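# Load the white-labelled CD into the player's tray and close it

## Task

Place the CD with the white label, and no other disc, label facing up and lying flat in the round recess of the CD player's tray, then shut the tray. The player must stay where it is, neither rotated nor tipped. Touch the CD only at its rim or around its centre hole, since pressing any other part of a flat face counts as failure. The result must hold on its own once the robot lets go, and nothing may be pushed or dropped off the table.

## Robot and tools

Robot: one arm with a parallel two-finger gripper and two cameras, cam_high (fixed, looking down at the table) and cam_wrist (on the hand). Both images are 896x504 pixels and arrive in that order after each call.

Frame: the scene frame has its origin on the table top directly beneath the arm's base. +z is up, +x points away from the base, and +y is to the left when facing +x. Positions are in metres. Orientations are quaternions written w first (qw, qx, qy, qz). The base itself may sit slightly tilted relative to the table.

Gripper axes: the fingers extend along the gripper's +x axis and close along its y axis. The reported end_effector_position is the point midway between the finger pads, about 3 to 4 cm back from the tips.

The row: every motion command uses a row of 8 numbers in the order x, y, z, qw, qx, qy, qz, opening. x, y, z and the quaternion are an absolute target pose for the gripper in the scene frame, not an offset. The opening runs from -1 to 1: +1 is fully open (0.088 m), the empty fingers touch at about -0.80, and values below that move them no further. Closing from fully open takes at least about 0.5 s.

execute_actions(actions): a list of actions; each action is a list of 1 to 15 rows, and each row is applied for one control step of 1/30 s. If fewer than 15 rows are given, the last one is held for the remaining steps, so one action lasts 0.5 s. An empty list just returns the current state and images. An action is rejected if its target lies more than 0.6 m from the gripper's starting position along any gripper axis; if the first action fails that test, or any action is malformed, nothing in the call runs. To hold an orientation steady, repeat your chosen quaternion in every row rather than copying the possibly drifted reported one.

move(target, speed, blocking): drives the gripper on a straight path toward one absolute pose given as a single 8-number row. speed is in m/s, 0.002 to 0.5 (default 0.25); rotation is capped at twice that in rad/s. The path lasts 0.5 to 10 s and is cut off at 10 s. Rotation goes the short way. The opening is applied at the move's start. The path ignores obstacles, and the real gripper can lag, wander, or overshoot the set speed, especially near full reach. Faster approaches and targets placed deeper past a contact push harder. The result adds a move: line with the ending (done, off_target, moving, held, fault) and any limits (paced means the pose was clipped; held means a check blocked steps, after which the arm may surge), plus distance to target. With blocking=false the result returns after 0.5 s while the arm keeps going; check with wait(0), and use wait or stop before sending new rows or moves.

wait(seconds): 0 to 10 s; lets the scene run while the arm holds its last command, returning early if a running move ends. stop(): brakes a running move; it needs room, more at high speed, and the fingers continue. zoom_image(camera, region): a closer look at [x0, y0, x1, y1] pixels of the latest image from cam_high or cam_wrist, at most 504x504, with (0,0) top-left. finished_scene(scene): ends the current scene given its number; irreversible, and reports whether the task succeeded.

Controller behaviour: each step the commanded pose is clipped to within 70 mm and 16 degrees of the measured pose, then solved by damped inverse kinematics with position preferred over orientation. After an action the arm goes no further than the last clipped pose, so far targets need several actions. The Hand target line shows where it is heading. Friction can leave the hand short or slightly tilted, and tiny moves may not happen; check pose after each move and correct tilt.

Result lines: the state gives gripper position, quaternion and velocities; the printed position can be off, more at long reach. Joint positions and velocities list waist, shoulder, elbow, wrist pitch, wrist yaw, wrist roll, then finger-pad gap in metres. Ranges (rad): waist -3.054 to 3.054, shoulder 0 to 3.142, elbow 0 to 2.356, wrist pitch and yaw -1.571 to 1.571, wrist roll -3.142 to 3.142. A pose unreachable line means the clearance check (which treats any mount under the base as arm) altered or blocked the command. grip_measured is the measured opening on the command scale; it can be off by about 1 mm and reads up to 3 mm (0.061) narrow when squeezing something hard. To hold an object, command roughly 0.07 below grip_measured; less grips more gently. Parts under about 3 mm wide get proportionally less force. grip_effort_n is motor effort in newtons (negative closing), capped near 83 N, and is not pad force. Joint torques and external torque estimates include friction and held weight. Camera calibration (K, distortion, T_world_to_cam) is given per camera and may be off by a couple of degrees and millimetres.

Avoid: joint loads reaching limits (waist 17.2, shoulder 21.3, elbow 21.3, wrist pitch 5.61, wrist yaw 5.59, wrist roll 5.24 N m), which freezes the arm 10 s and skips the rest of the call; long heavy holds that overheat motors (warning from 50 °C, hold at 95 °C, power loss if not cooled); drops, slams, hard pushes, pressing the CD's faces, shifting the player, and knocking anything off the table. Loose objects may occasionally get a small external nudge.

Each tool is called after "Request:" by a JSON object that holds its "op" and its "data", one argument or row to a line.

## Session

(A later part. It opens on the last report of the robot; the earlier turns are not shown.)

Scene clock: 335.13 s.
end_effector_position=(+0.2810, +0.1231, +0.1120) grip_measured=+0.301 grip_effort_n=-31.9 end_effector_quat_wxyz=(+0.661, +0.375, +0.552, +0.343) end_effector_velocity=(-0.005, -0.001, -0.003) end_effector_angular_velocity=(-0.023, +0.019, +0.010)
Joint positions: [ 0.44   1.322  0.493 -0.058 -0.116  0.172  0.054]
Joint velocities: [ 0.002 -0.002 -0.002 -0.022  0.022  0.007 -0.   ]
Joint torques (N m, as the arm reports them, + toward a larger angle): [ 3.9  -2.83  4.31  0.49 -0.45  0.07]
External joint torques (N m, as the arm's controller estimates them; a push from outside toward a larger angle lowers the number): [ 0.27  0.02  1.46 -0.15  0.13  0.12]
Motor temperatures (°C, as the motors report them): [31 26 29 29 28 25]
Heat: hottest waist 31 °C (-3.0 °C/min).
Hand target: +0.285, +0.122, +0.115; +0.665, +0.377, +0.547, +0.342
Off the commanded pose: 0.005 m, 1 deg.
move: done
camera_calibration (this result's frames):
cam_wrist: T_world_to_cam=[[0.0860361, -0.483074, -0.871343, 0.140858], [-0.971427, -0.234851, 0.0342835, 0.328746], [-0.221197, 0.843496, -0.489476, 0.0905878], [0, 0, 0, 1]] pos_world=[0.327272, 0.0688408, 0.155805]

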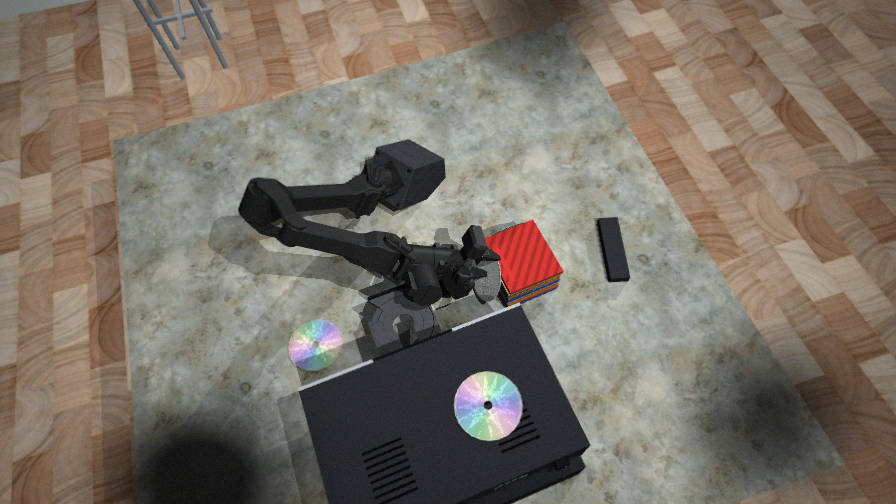

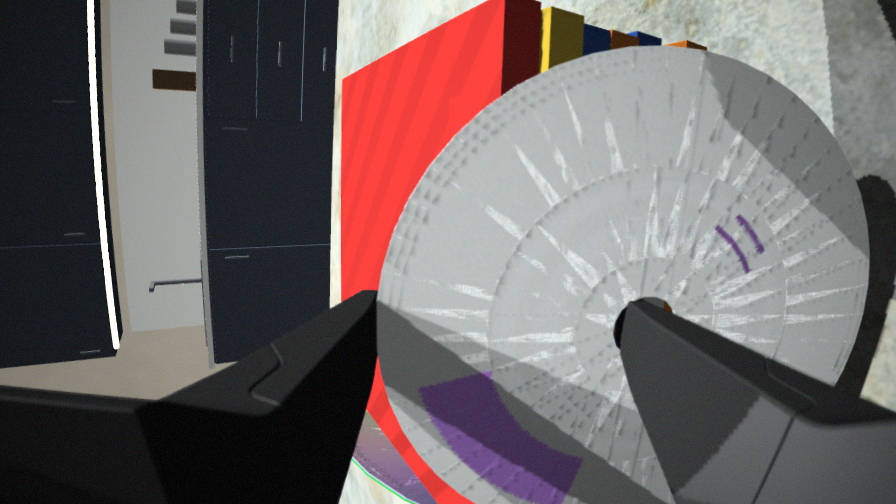

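Request:
{"op": "move", "data": {
  "target": [0.285,0.105,0.21,0.6646,0.3765,0.5472,0.3415,0.28],
  "speed": 0.1
}}

Request:
{"op": "move", "data": {
  "target": [0.30,0.06,0.205,0.713,-0.243,0.588,0.295,0.28],
  "speed": 0.25
}}

Request:
{"op": "move", "data": {
  "target": [0.334,-0.051,0.19,0.713,-0.243,0.588,0.295,0.28],
  "speed": 0.1
}}

Request:
{"op": "zoom_image", "data": {
  "camera": "cam_high",
  "region": [320, 240, 500, 380]
}}

Scene clock: 346.30 s.
end_effector_position=(+0.2815, +0.1063, +0.2059) grip_measured=+0.286 grip_effort_n=-34.7 end_effector_quat_wxyz=(+0.663, +0.374, +0.551, +0.342) end_effector_velocity=(-0.004, -0.001, +0.002) end_effector_angular_velocity=(+0.005, +0.007, +0.014)
Joint positions: [ 0.772  1.126  0.666 -0.424  0.099  0.427  0.053]
Joint velocities: [ 0.007 -0.007  0.002 -0.022 -0.007  0.007  0.   ]
Joint torques (N m, as the arm reports them, + toward a larger angle): [ 3.66 -1.2   6.21  0.84 -0.36  0.  ]
External joint torques (N m, as the arm's controller estimates them; a push from outside toward a larger angle lowers the number): [ 0.47  0.36  2.02 -0.09  0.14  0.05]
Motor temperatures (°C, as the motors report them): [31 26 30 29 28 25]
Heat: hottest waist 31 °C (-1.0 °C/min).
Hand target: +0.285, +0.105, +0.210; +0.665, +0.377, +0.547, +0.341
Off the commanded pose: 0.006 m, 1 deg.
move: done
camera_calibration (this result's frames):
cam_wrist: T_world_to_cam=[[0.0877473, -0.485742, -0.869687, 0.213975], [-0.971535, -0.234585, 0.0329985, 0.322276], [-0.220044, 0.842036, -0.4925, 0.151311], [0, 0, 0, 1]] pos_world=[0.327622, 0.0521285, 0.249977]

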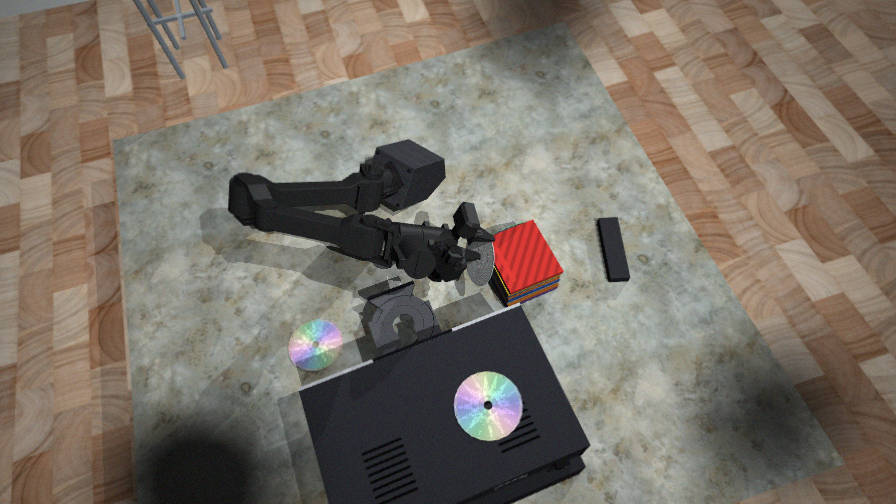

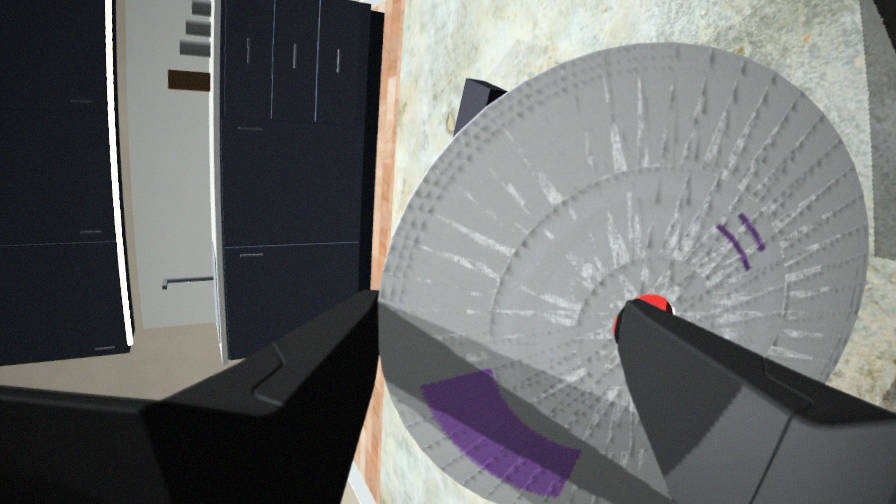

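Scene clock: 349.23 s.
end_effector_position=(+0.2986, +0.0587, +0.2033) grip_measured=+0.286 grip_effort_n=-34.7 end_effector_quat_wxyz=(+0.713, -0.243, +0.587, +0.297) end_effector_velocity=(-0.003, -0.002, +0.000) end_effector_angular_velocity=(-0.007, +0.012, -0.003)
Joint positions: [ 1.05   1.636  1.187 -1.334  0.89   0.262  0.053]
Joint velocities: [ 0.002  0.002  0.002 -0.022 -0.007  0.022  0.   ]
Joint torques (N m, as the arm reports them, + toward a larger angle): [ 5.24 -0.88  5.83  0.31  0.11  0.12]
External joint torques (N m, as the arm's controller estimates them; a push from outside toward a larger angle lowers the number): [ 0.41  1.04  1.9  -0.17  0.07  0.11]
Motor temperatures (°C, as the motors report them): [32 26 30 29 28 25]
Heat: hottest waist 32 °C (+0.0 °C/min).
Hand target: +0.301, +0.060, +0.206; +0.716, -0.243, +0.584, +0.295
Off the commanded pose: 0.003 m, 0 deg.
move: done
camera_calibration (this result's frames):
cam_wrist: T_world_to_cam=[[0.740516, -0.672037, 0.0014546, -0.17401], [-0.660352, -0.727235, 0.187255, 0.232505], [-0.124785, -0.139626, -0.98231, 0.322634], [0, 0, 0, 1]] pos_world=[0.322653, 0.0971927, 0.273642]

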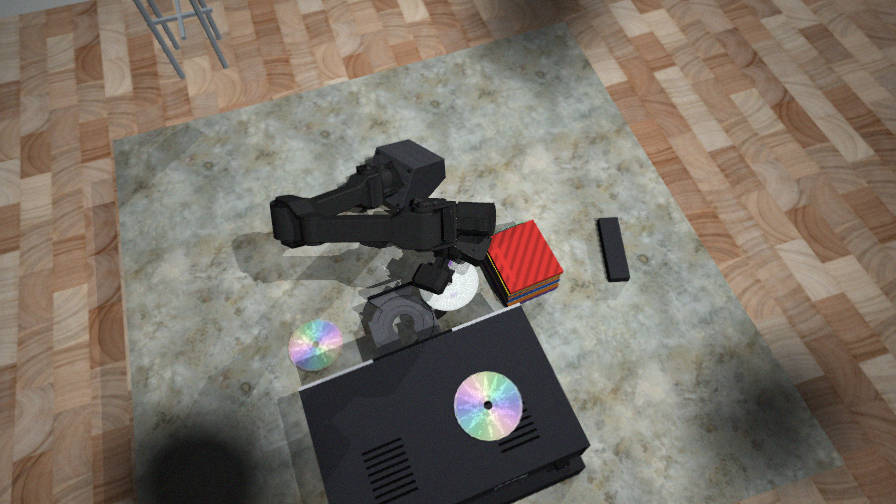

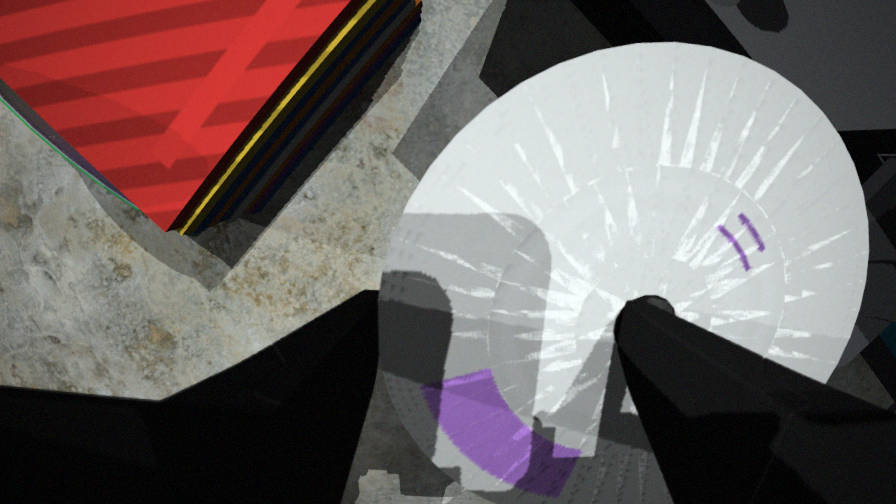

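Scene clock: 350.77 s.
end_effector_position=(+0.3311, -0.0494, +0.1883) grip_measured=+0.286 grip_effort_n=-34.2 end_effector_quat_wxyz=(+0.708, -0.248, +0.590, +0.297) end_effector_velocity=(-0.002, -0.000, -0.002) end_effector_angular_velocity=(-0.006, +0.011, +0.028)
Joint positions: [ 0.79   1.33   1.216 -1.359  0.905 -0.148  0.053]
Joint velocities: [-0.007  0.002 -0.002 -0.007 -0.007 -0.022 -0.   ]
Joint torques (N m, as the arm reports them, + toward a larger angle): [ 3.32 -1.24  5.29  0.61 -0.07 -0.05]
External joint torques (N m, as the arm's controller estimates them; a push from outside toward a larger angle lowers the number): [-0.38  0.33  1.79  0.16 -0.03 -0.05]
Motor temperatures (°C, as the motors report them): [32 26 30 29 28 25]
Heat: hottest waist 32 °C (+0.0 °C/min).
Hand target: +0.334, -0.051, +0.190; +0.712, -0.244, +0.589, +0.294
Off the commanded pose: 0.004 m, 1 deg.
move: done
camera_calibration (this result's frames):
cam_wrist: T_world_to_cam=[[0.745061, -0.666987, 0.00351307, -0.27233], [-0.654178, -0.729706, 0.198948, 0.173812], [-0.130132, -0.150527, -0.980004, 0.297622], [0, 0, 0, 1]] pos_world=[0.355337, -0.0100088, 0.258047]

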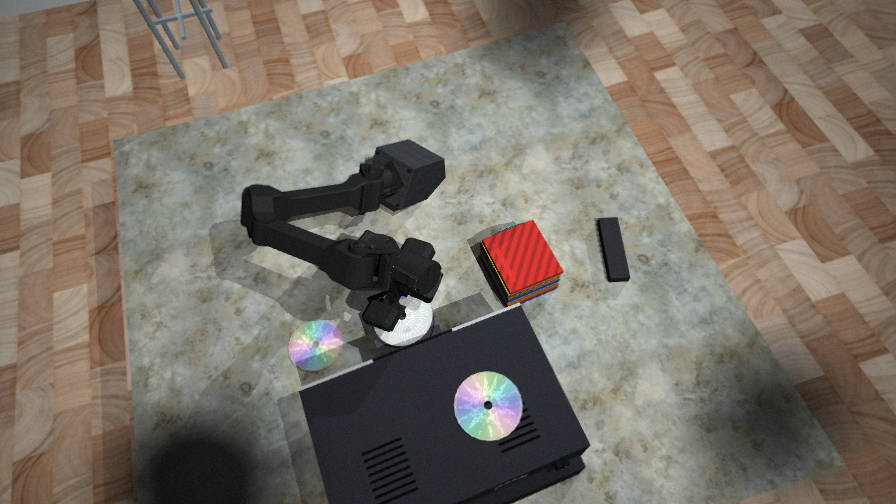

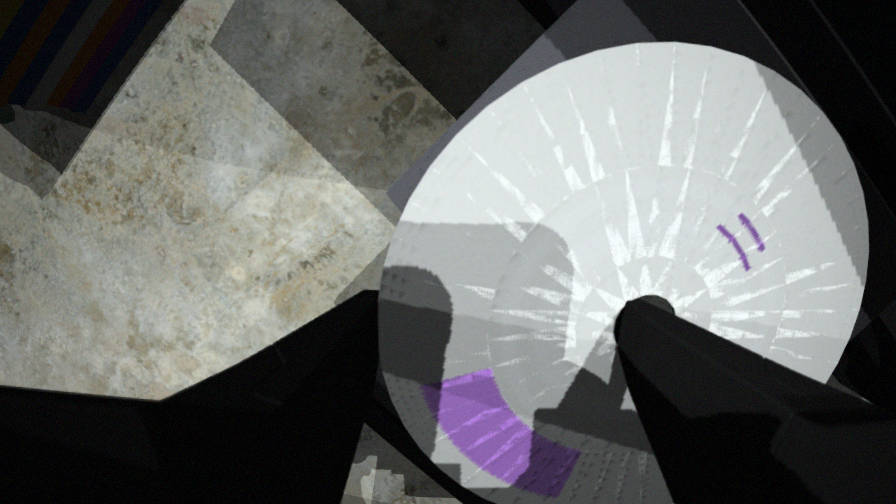

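Region (320, 240, 500, 380) of cam_high's 896x504 image, scaled by 2.800, with more detail than that image has.

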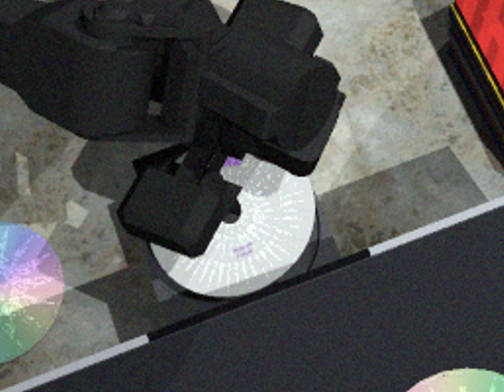

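Request:
{"op": "move", "data": {
  "target": [0.339,-0.049,0.167,0.681,-0.2585,0.624,0.282,0.28],
  "speed": 0.04
}}

Request:
{"op": "zoom_image", "data": {
  "camera": "cam_high",
  "region": [350, 270, 460, 360]
}}

Scene clock: 364.47 s.
end_effector_position=(+0.3359, -0.0483, +0.1668) grip_measured=+0.286 grip_effort_n=-34.7 end_effector_quat_wxyz=(+0.679, -0.259, +0.624, +0.285) end_effector_velocity=(-0.004, +0.002, +0.001) end_effector_angular_velocity=(+0.028, +0.021, +0.022)
Joint positions: [ 0.71   1.402  1.228 -1.35   0.909 -0.154  0.053]
Joint velocities: [-0.002 -0.007  0.002 -0.007 -0.037 -0.022 -0.   ]
Joint torques (N m, as the arm reports them, + toward a larger angle): [ 3.7  -1.15  5.1   0.49  0.07 -0.09]
External joint torques (N m, as the arm's controller estimates them; a push from outside toward a larger angle lowers the number): [-0.37  1.16  1.68  0.17  0.11 -0.09]
Motor temperatures (°C, as the motors report them): [31 26 30 29 27 25]
Heat: hottest waist 31 °C (-1.0 °C/min).
Hand target: +0.339, -0.049, +0.167; +0.681, -0.259, +0.624, +0.282
Off the commanded pose: 0.003 m, 0 deg.
move: done
camera_calibration (this result's frames):
cam_wrist: T_world_to_cam=[[0.743383, -0.66884, -0.00593432, -0.273084], [-0.638773, -0.712541, 0.290266, 0.162389], [-0.19837, -0.211988, -0.956928, 0.293526], [0, 0, 0, 1]] pos_world=[0.364962, -0.00471717, 0.232126]

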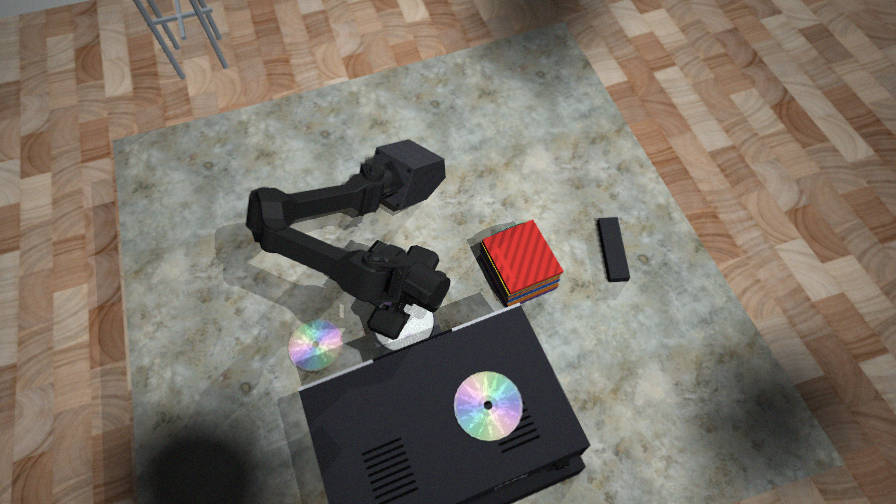

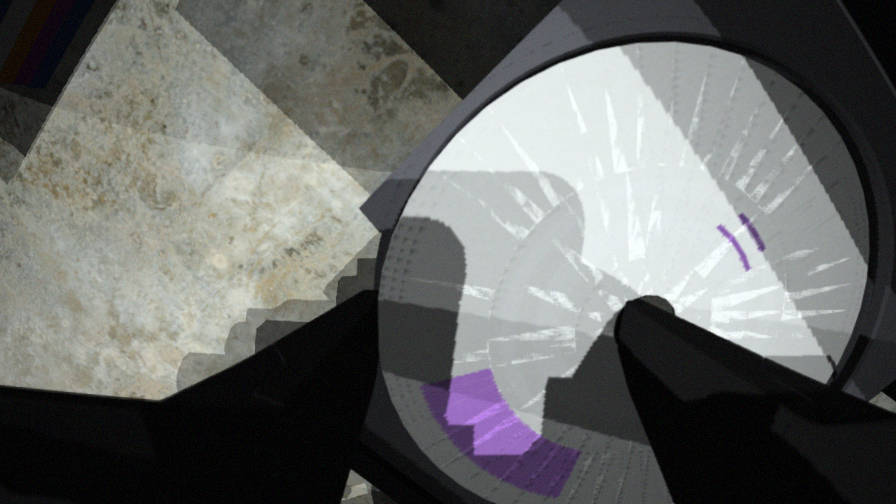

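Region (350, 270, 460, 360) of cam_high's 896x504 image, scaled by 4.582, with more detail than that image has; it fills the top 412 rows of this view, and the rest is white.

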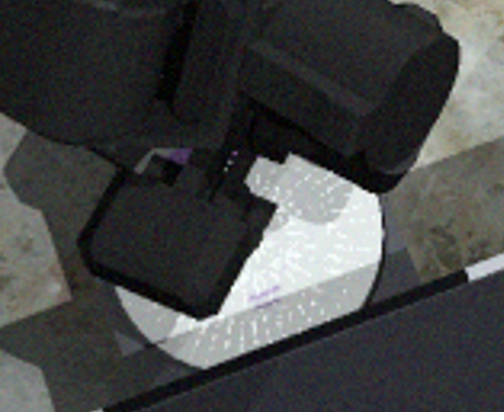

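Request:
{"op": "move", "data": {
  "target": [0.3405,-0.0505,0.1655,0.681,-0.2585,0.624,0.282,0.28],
  "speed": 0.008
}}

Request:
{"op": "zoom_image", "data": {
  "camera": "cam_wrist",
  "region": [320, 150, 520, 500]
}}

Request:
{"op": "zoom_image", "data": {
  "camera": "cam_wrist",
  "region": [596, 0, 896, 420]
}}

Scene clock: 369.97 s.
end_effector_position=(+0.3380, -0.0489, +0.1658) grip_measured=+0.286 grip_effort_n=-34.2 end_effector_quat_wxyz=(+0.680, -0.260, +0.623, +0.286) end_effector_velocity=(-0.002, -0.001, -0.002) end_effector_angular_velocity=(-0.015, +0.004, +0.033)
Joint positions: [ 0.702  1.402  1.231 -1.339  0.91  -0.171  0.053]
Joint velocities: [-0.002  0.002 -0.007 -0.007  0.007 -0.022 -0.   ]
Joint torques (N m, as the arm reports them, + toward a larger angle): [ 3.51 -1.47  4.98  0.54  0.03 -0.08]
External joint torques (N m, as the arm's controller estimates them; a push from outside toward a larger angle lowers the number): [-0.59  0.77  1.6   0.22  0.06 -0.08]
Motor temperatures (°C, as the motors report them): [31 26 31 29 27 25]
Heat: hottest waist 31 °C (-1.0 °C/min).
Hand target: +0.340, -0.050, +0.166; +0.681, -0.259, +0.624, +0.282
Off the commanded pose: 0.003 m, 0 deg.
move: done
camera_calibration (this result's frames):
cam_wrist: T_world_to_cam=[[0.744396, -0.667725, -0.00428887, -0.275572], [-0.638323, -0.713475, 0.288959, 0.163616], [-0.196005, -0.212362, -0.957332, 0.292027], [0, 0, 0, 1]] pos_world=[0.366813, -0.00525489, 0.231107]

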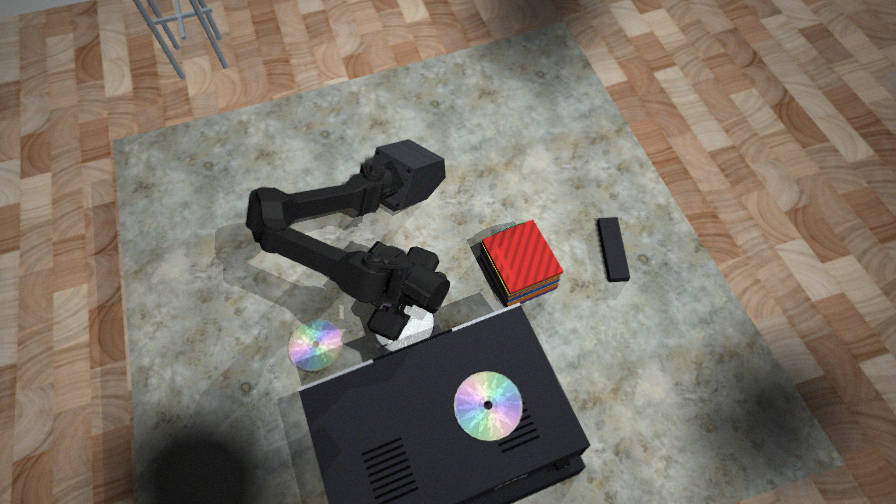

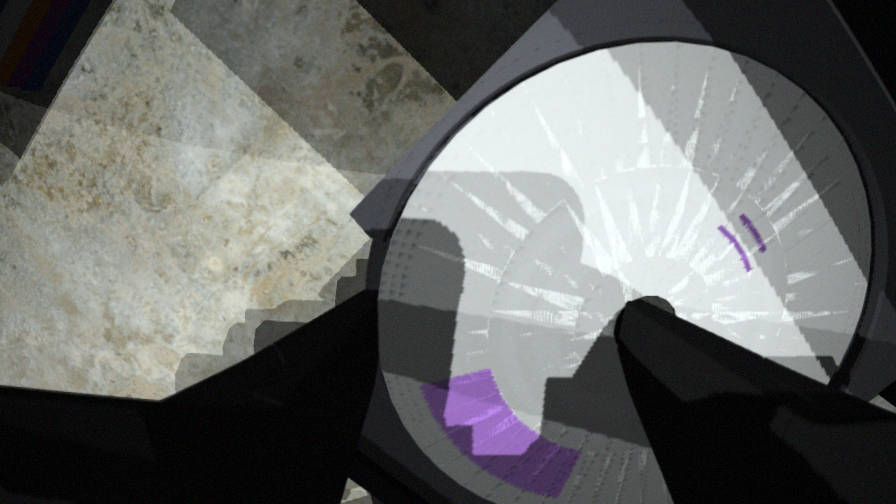

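Region (320, 150, 520, 500) of cam_wrist's 896x504 image, scaled by 1.440, with more detail than that image has; it fills the left 288 columns of this view, and the rest is white.

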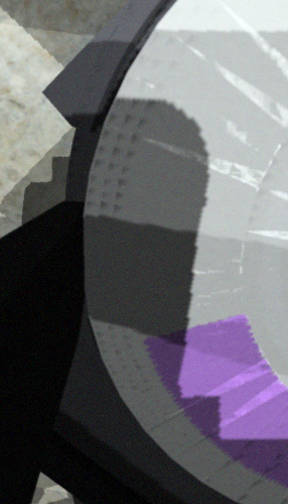

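Region (596, 0, 896, 420) of cam_wrist's 896x504 image, scaled by 1.200, with more detail than that image has; it fills the left 360 columns of this view, and the rest is white.

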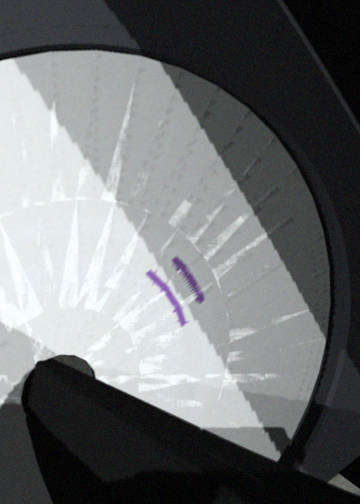

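Centred, far side seated. Release gently and lift.

Request:
{"op": "execute_actions", "data": {
  "actions": [
    [[0.3405,-0.0505,0.1655,0.681,-0.2585,0.624,0.282,0.31],[0.3405,-0.0505,0.1655,0.681,-0.2585,0.624,0.282,0.32],[0.3405,-0.0505,0.1655,0.681,-0.2585,0.624,0.282,0.33],[0.3405,-0.0505,0.1655,0.681,-0.2585,0.624,0.282,0.34],[0.3405,-0.0505,0.1655,0.681,-0.2585,0.624,0.282,0.36],[0.3405,-0.0505,0.1655,0.681,-0.2585,0.624,0.282,0.38]]
  ]
}}

Request:
{"op": "move", "data": {
  "target": [0.340,-0.0505,0.195,0.681,-0.2585,0.624,0.282,0.38],
  "speed": 0.04
}}

Scene clock: 376.63 s.
end_effector_position=(+0.3381, -0.0497, +0.1650) grip_measured=+0.375 grip_effort_n=16.5 end_effector_quat_wxyz=(+0.679, -0.260, +0.625, +0.285) end_effector_velocity=(-0.001, -0.002, -0.001) end_effector_angular_velocity=(-0.010, +0.001, -0.004)
Joint positions: [ 0.698  1.402  1.231 -1.339  0.91  -0.172  0.057]
Joint velocities: [-0.002 -0.002 -0.002 -0.007  0.007  0.007  0.001]
Joint torques (N m, as the arm reports them, + toward a larger angle): [ 3.85 -1.44  5.07  0.49  0.02 -0.08]
External joint torques (N m, as the arm's controller estimates them; a push from outside toward a larger angle lowers the number): [-0.21  0.95  1.63  0.18  0.04 -0.08]
Motor temperatures (°C, as the motors report them): [31 26 31 29 27 25]
Heat: hottest waist 31 °C (-1.0 °C/min).
Hand target: +0.340, -0.051, +0.166; +0.681, -0.259, +0.624, +0.282
Off the commanded pose: 0.003 m, 0 deg.
camera_calibration (this result's frames):
cam_wrist: T_world_to_cam=[[0.742981, -0.669298, -0.00451602, -0.275719], [-0.639164, -0.711499, 0.291957, 0.163251], [-0.198619, -0.214032, -0.956421, 0.291756], [0, 0, 0, 1]] pos_world=[0.367146, -0.00593983, 0.230134]

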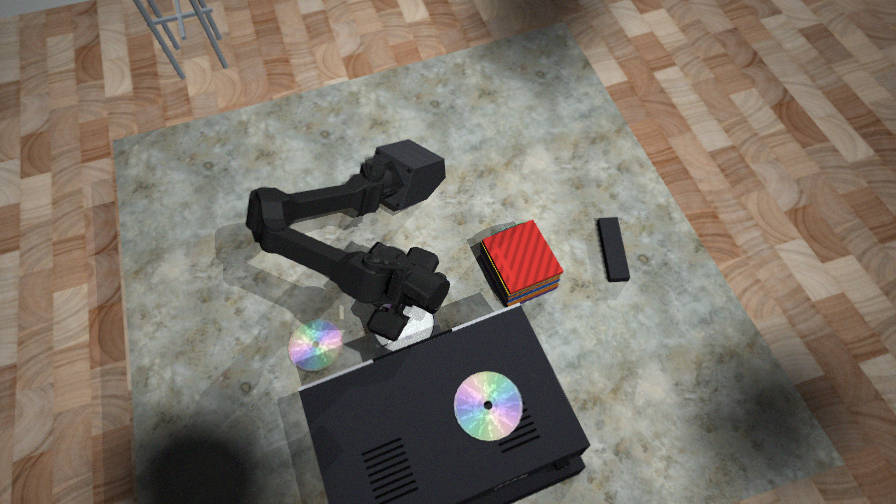

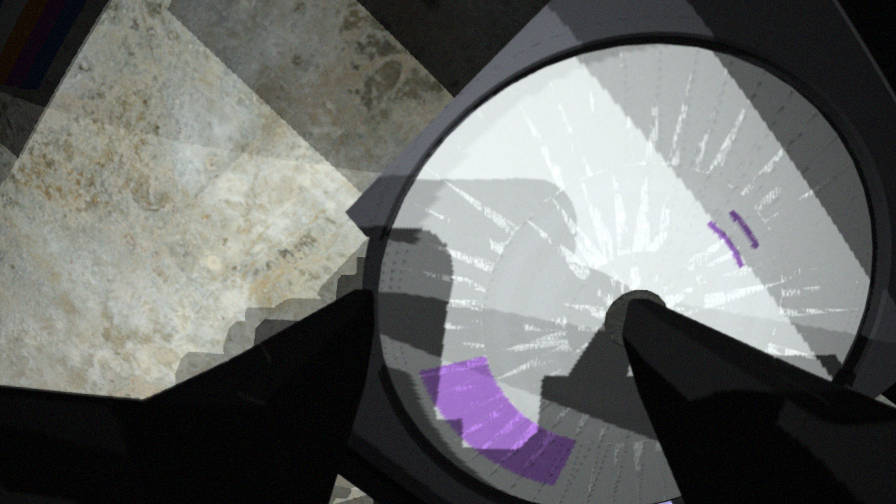

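Scene clock: 377.70 s.
end_effector_position=(+0.3382, -0.0510, +0.1930) grip_measured=+0.377 grip_effort_n=16.5 end_effector_quat_wxyz=(+0.679, -0.259, +0.625, +0.283) end_effector_velocity=(-0.003, -0.003, -0.000) end_effector_angular_velocity=(-0.022, +0.011, +0.012)
Joint positions: [ 0.791  1.446  1.339 -1.524  0.91  -0.015  0.057]
Joint velocities: [ 0.002  0.007  0.002 -0.037  0.007  0.022  0.   ]
Joint torques (N m, as the arm reports them, + toward a larger angle): [ 4.52 -0.95  5.17  0.18  0.04  0.06]
External joint torques (N m, as the arm's controller estimates them; a push from outside toward a larger angle lowers the number): [ 0.33  0.97  1.81 -0.14  0.05  0.06]
Motor temperatures (°C, as the motors report them): [31 26 31 28 27 25]
Heat: hottest waist 31 °C (-1.0 °C/min).
Hand target: +0.340, -0.050, +0.195; +0.682, -0.258, +0.624, +0.282
Off the commanded pose: 0.003 m, 0 deg.
move: done
camera_calibration (this result's frames):
cam_wrist: T_world_to_cam=[[0.740617, -0.671909, -0.00490491, -0.275859], [-0.641416, -0.709143, 0.292748, 0.154933], [-0.200178, -0.213668, -0.956177, 0.318776], [0, 0, 0, 1]] pos_world=[0.367495, -0.00737017, 0.258097]

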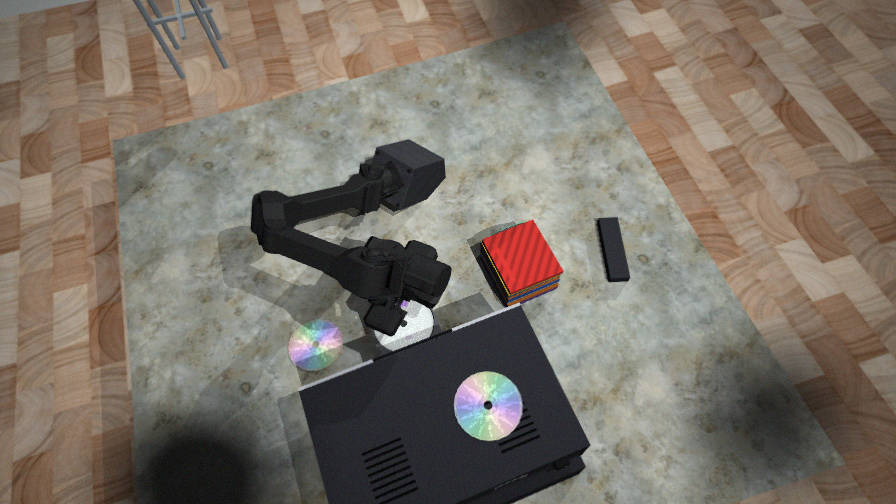

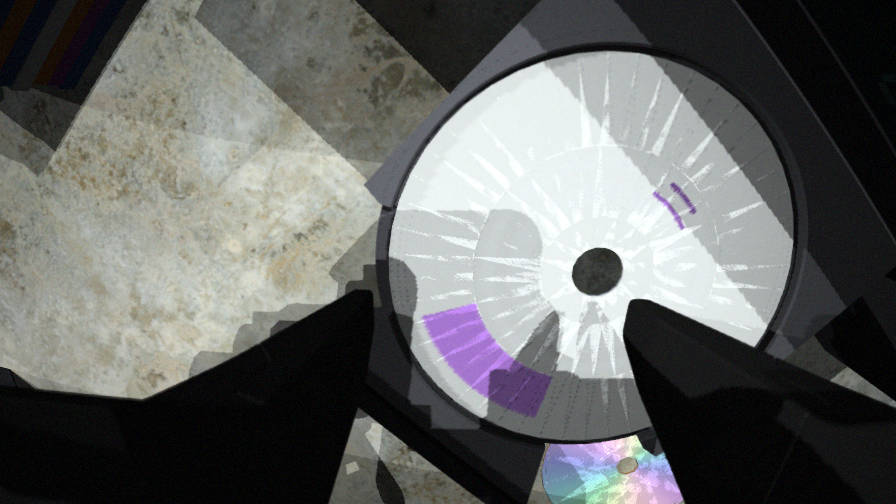

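Request:
{"op": "move", "data": {
  "target": [0.25,-0.075,0.19,0.779,-0.206,0.496,0.323,-0.78],
  "speed": 0.15
}}

Request:
{"op": "move", "data": {
  "target": [0.25,-0.075,0.155,0.779,-0.206,0.496,0.323,-0.78],
  "speed": 0.08
}}

Scene clock: 389.70 s.
end_effector_position=(+0.2516, -0.0752, +0.1905) grip_measured=-0.777 grip_effort_n=-18.8 end_effector_quat_wxyz=(+0.779, -0.202, +0.498, +0.323) end_effector_velocity=(-0.004, -0.000, -0.000) end_effector_angular_velocity=(+0.003, +0.003, +0.017)
Joint positions: [ 1.005  0.84   0.874 -1.367  0.905 -0.112  0.001]
Joint velocities: [ 0.012 -0.007 -0.002 -0.022 -0.007  0.007 -0.   ]
Joint torques (N m, as the arm reports them, + toward a larger angle): [1.52 1.15 3.01 0.64 0.03 0.1 ]
External joint torques (N m, as the arm's controller estimates them; a push from outside toward a larger angle lowers the number): [ 0.25  0.05 -0.42 -0.16  0.08  0.1 ]
Motor temperatures (°C, as the motors report them): [32 26 31 28 27 25]
Heat: hottest waist 32 °C (+1.0 °C/min).
Hand target: +0.250, -0.075, +0.189; +0.779, -0.205, +0.497, +0.323
Off the commanded pose: 0.002 m, 0 deg.
move: done
camera_calibration (this result's frames):
cam_wrist: T_world_to_cam=[[0.734876, -0.678154, 0.00809077, -0.229407], [-0.676797, -0.734068, -0.0555826, 0.156337], [0.0436327, 0.0353705, -0.998421, 0.259395], [0, 0, 0, 1]] pos_world=[0.263076, -0.0499864, 0.269531]

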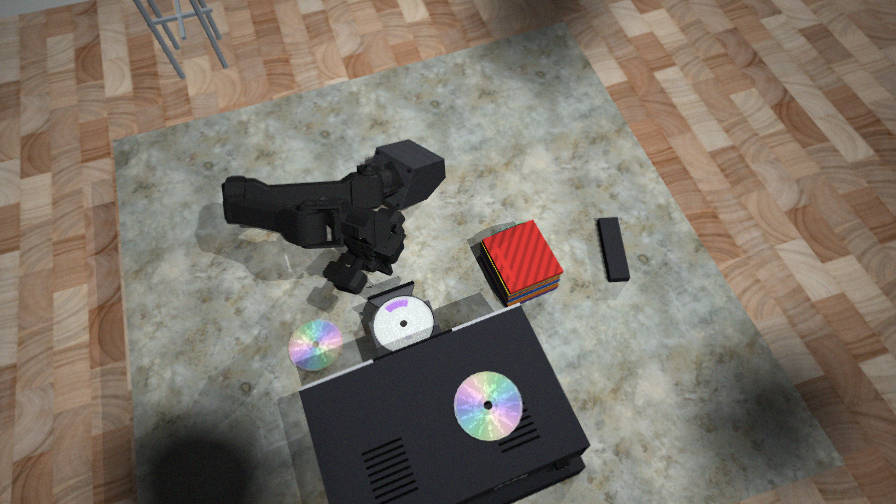

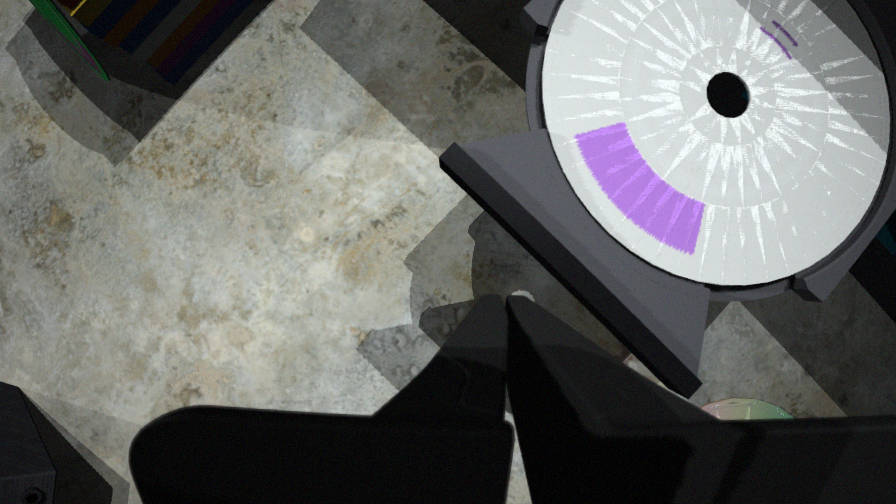

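Scene clock: 390.53 s.
end_effector_position=(+0.2514, -0.0764, +0.1569) grip_measured=-0.777 grip_effort_n=-18.8 end_effector_quat_wxyz=(+0.780, -0.206, +0.497, +0.320) end_effector_velocity=(-0.001, -0.000, -0.003) end_effector_angular_velocity=(-0.005, -0.013, +0.044)
Joint positions: [ 0.746  0.702  0.73  -1.076  0.816 -0.488  0.001]
Joint velocities: [-0.027 -0.017 -0.012  0.022 -0.022 -0.081 -0.   ]
Joint torques (N m, as the arm reports them, + toward a larger angle): [ 0.49  0.3   2.89  0.92 -0.34 -0.06]
External joint torques (N m, as the arm's controller estimates them; a push from outside toward a larger angle lowers the number): [-0.47  0.17 -0.76  0.19 -0.17 -0.06]
Motor temperatures (°C, as the motors report them): [32 26 31 28 27 25]
Heat: hottest waist 32 °C (+1.0 °C/min).
Hand target: +0.250, -0.075, +0.155; +0.778, -0.206, +0.497, +0.323
Off the commanded pose: 0.003 m, 0 deg.
move: done
camera_calibration (this result's frames):
cam_wrist: T_world_to_cam=[[0.734549, -0.678333, 0.0173895, -0.231206], [-0.676755, -0.734225, -0.0540067, 0.153229], [0.0494023, 0.0279021, -0.998389, 0.223834], [0, 0, 0, 1]] pos_world=[0.262472, -0.0505752, 0.23577]

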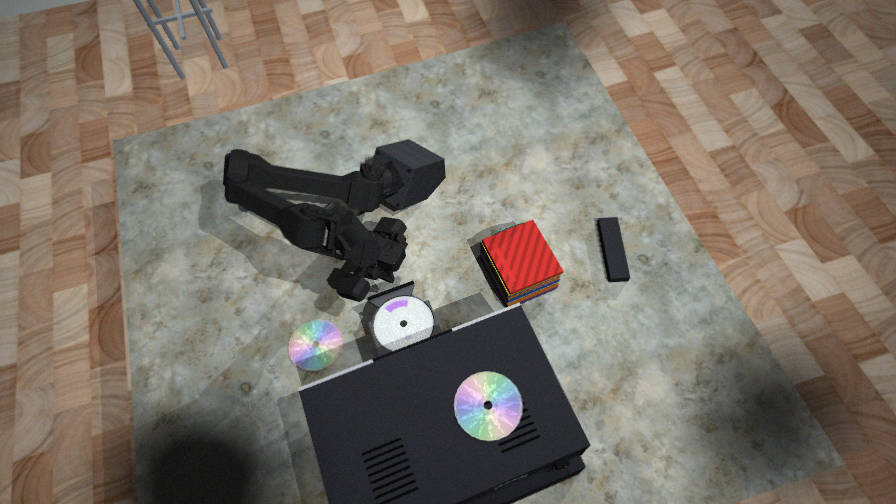

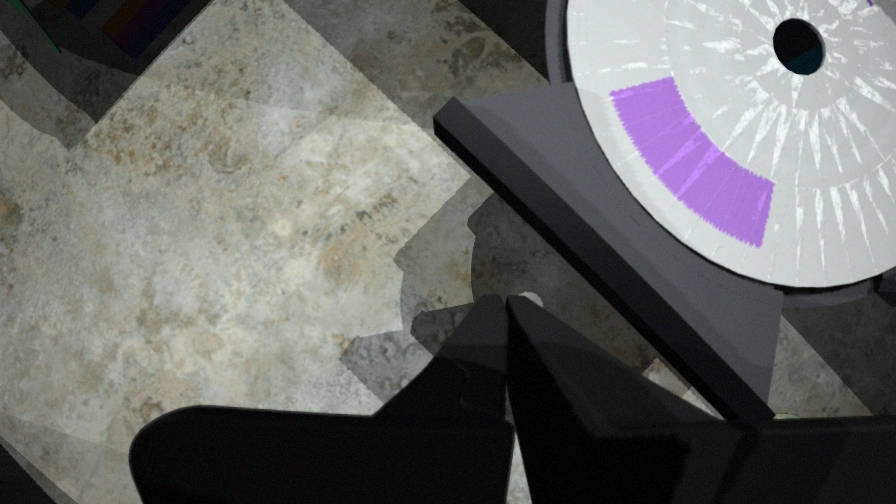

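Request:
{"op": "move", "data": {
  "target": [0.285,-0.075,0.153,0.779,-0.206,0.496,0.323,-0.78],
  "speed": 0.025
}}

Request:
{"op": "wait", "data": {
  "seconds": 1.5
}}

Scene clock: 396.20 s.
end_effector_position=(+0.2794, -0.0733, +0.1505) grip_measured=-0.777 grip_effort_n=-17.0 end_effector_quat_wxyz=(+0.774, -0.211, +0.499, +0.328) end_effector_velocity=(+0.001, -0.001, -0.002) end_effector_angular_velocity=(-0.005, +0.002, +0.006)
Joint positions: [ 0.607  0.798  0.773 -0.93   0.736 -0.653  0.001]
Joint velocities: [-0.017  0.002  0.002  0.007 -0.007 -0.022 -0.   ]
Joint torques (N m, as the arm reports them, + toward a larger angle): [ 1.02  0.16  6.37  1.5  -0.3  -0.14]
External joint torques (N m, as the arm's controller estimates them; a push from outside toward a larger angle lowers the number): [-0.4   1.02  2.59  0.84 -0.09 -0.15]
Motor temperatures (°C, as the motors report them): [31 26 31 29 27 25]
Heat: hottest waist 31 °C (+0.0 °C/min).
Hand target: +0.285, -0.075, +0.153; +0.779, -0.206, +0.497, +0.323
Off the commanded pose: 0.006 m, 1 deg.
move: done
camera_calibration (this result's frames):
cam_wrist: T_world_to_cam=[[0.748391, -0.663143, 0.012298, -0.25158], [-0.662154, -0.748087, -0.0437856, 0.167499], [0.0382361, 0.0246256, -0.998965, 0.218927], [0, 0, 0, 1]] pos_world=[0.29082, -0.0469214, 0.229128]

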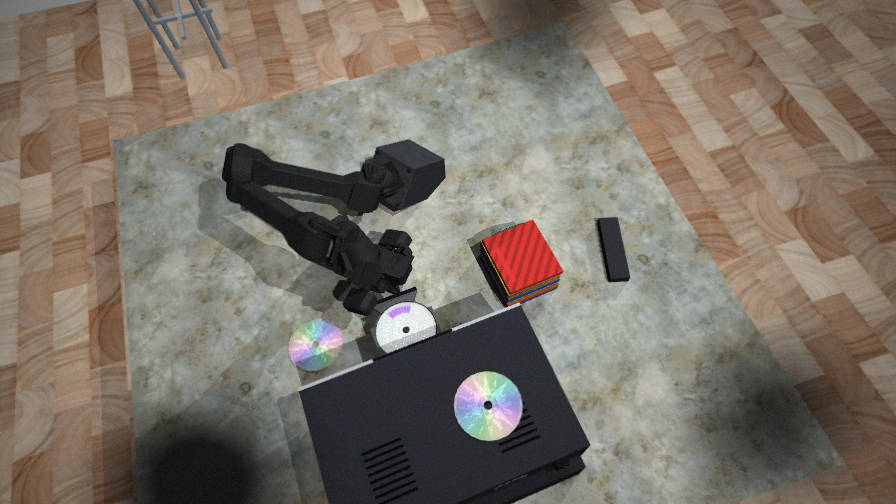

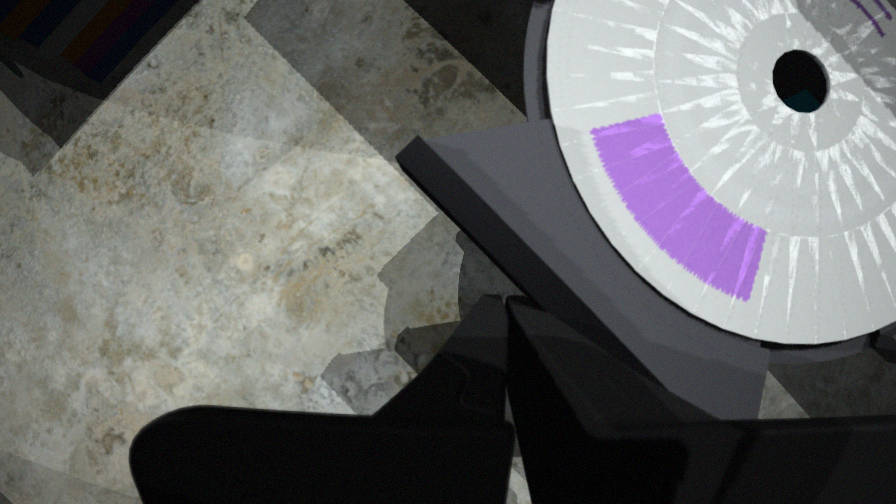

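Scene clock: 397.70 s.
end_effector_position=(+0.2796, -0.0733, +0.1504) grip_measured=-0.777 grip_effort_n=-17.0 end_effector_quat_wxyz=(+0.774, -0.211, +0.499, +0.328) end_effector_velocity=(-0.000, +0.003, +0.001) end_effector_angular_velocity=(+0.020, -0.002, +0.007)
Joint positions: [ 0.606  0.798  0.773 -0.93   0.736 -0.653  0.001]
Joint velocities: [-0.002 -0.002 -0.002  0.007 -0.022 -0.007  0.   ]
Joint torques (N m, as the arm reports them, + toward a larger angle): [ 1.06  0.22  6.29  1.47 -0.3  -0.07]
External joint torques (N m, as the arm's controller estimates them; a push from outside toward a larger angle lowers the number): [-0.39  1.03  2.51  0.78 -0.09 -0.08]
Motor temperatures (°C, as the motors report them): [31 26 31 29 27 25]
Heat: hottest waist 31 °C (+0.0 °C/min).
Hand target: +0.285, -0.075, +0.153; +0.779, -0.206, +0.497, +0.323
Off the commanded pose: 0.006 m, 1 deg.
wait: 1.50 s; at rest by 0.17 s
camera_calibration (this result's frames):
cam_wrist: T_world_to_cam=[[0.74843, -0.6631, 0.0122783, -0.251651], [-0.662117, -0.748128, -0.043643, 0.167538], [0.0381254, 0.024534, -0.998972, 0.218857], [0, 0, 0, 1]] pos_world=[0.290929, -0.0468995, 0.229033]

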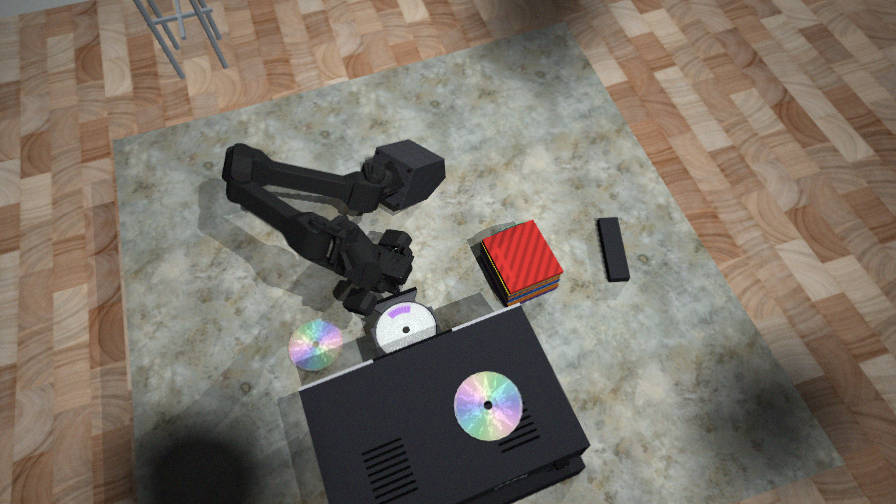

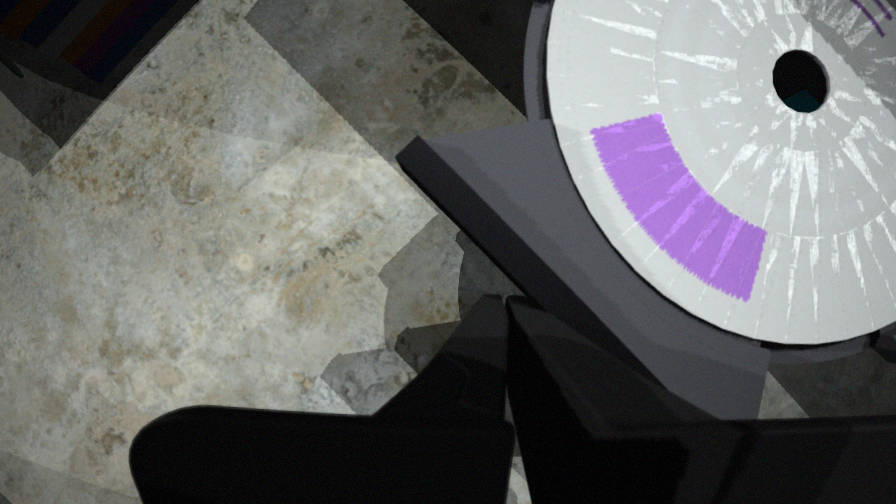

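Request:
{"op": "move", "data": {
  "target": [0.39,-0.068,0.154,0.924,0,0.383,0,-0.78],
  "speed": 0.12
}}

Scene clock: 406.30 s.
end_effector_position=(+0.3881, -0.0649, +0.1536) grip_measured=-0.777 grip_effort_n=-16.5 end_effector_quat_wxyz=(+0.922, -0.002, +0.387, +0.008) end_effector_velocity=(-0.001, +0.006, -0.003) end_effector_angular_velocity=(+0.014, -0.004, +0.016)
Joint positions: [ 0.55   0.99   0.554  0.271  0.861 -0.587  0.001]
Joint velocities: [-0.002  0.007 -0.012  0.007 -0.022  0.007 -0.   ]
Joint torques (N m, as the arm reports them, + toward a larger angle): [ 2.29 -1.16  4.85  1.86 -0.21  0.08]
External joint torques (N m, as the arm's controller estimates them; a push from outside toward a larger angle lowers the number): [-0.36  0.79  0.91  0.93  0.09  0.08]
Motor temperatures (°C, as the motors report them): [30 25 31 30 27 25]
Heat: hottest elbow 31 °C (+0.0 °C/min).
Hand target: +0.390, -0.068, +0.154; +0.923, +0.002, +0.385, +0.000
Off the commanded pose: 0.004 m, 1 deg.
move: done
camera_calibration (this result's frames):
cam_wrist: T_world_to_cam=[[0.0530209, -0.99827, 0.0253957, -0.0813048], [-0.921115, -0.0587132, -0.384838, 0.443421], [0.385664, -0.00298788, -0.922634, 0.0693235], [0, 0, 0, 1]] pos_world=[0.386017, -0.0549224, 0.23667]

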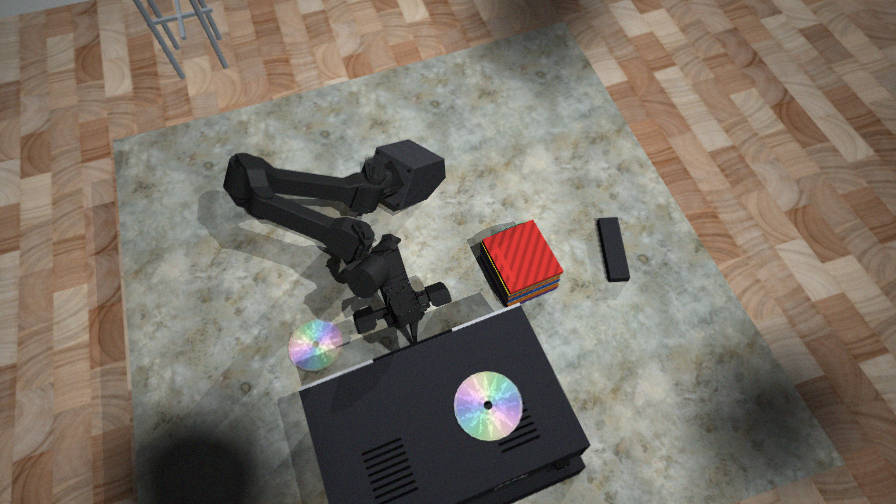

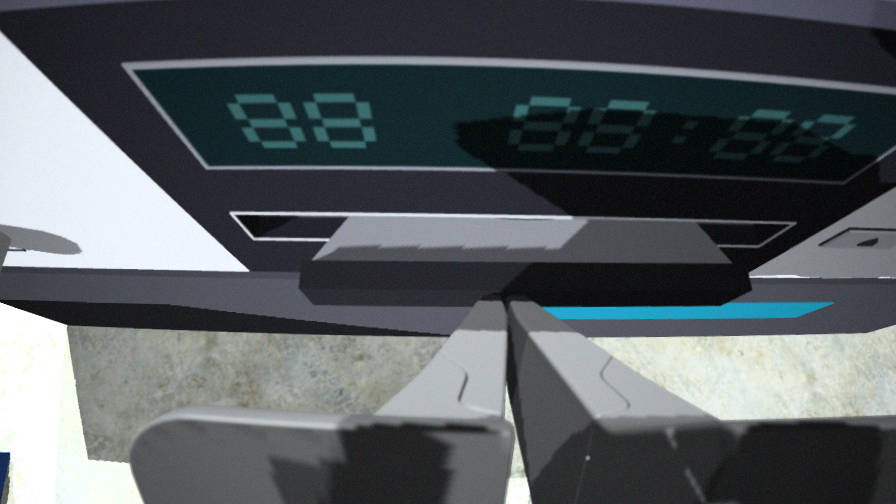

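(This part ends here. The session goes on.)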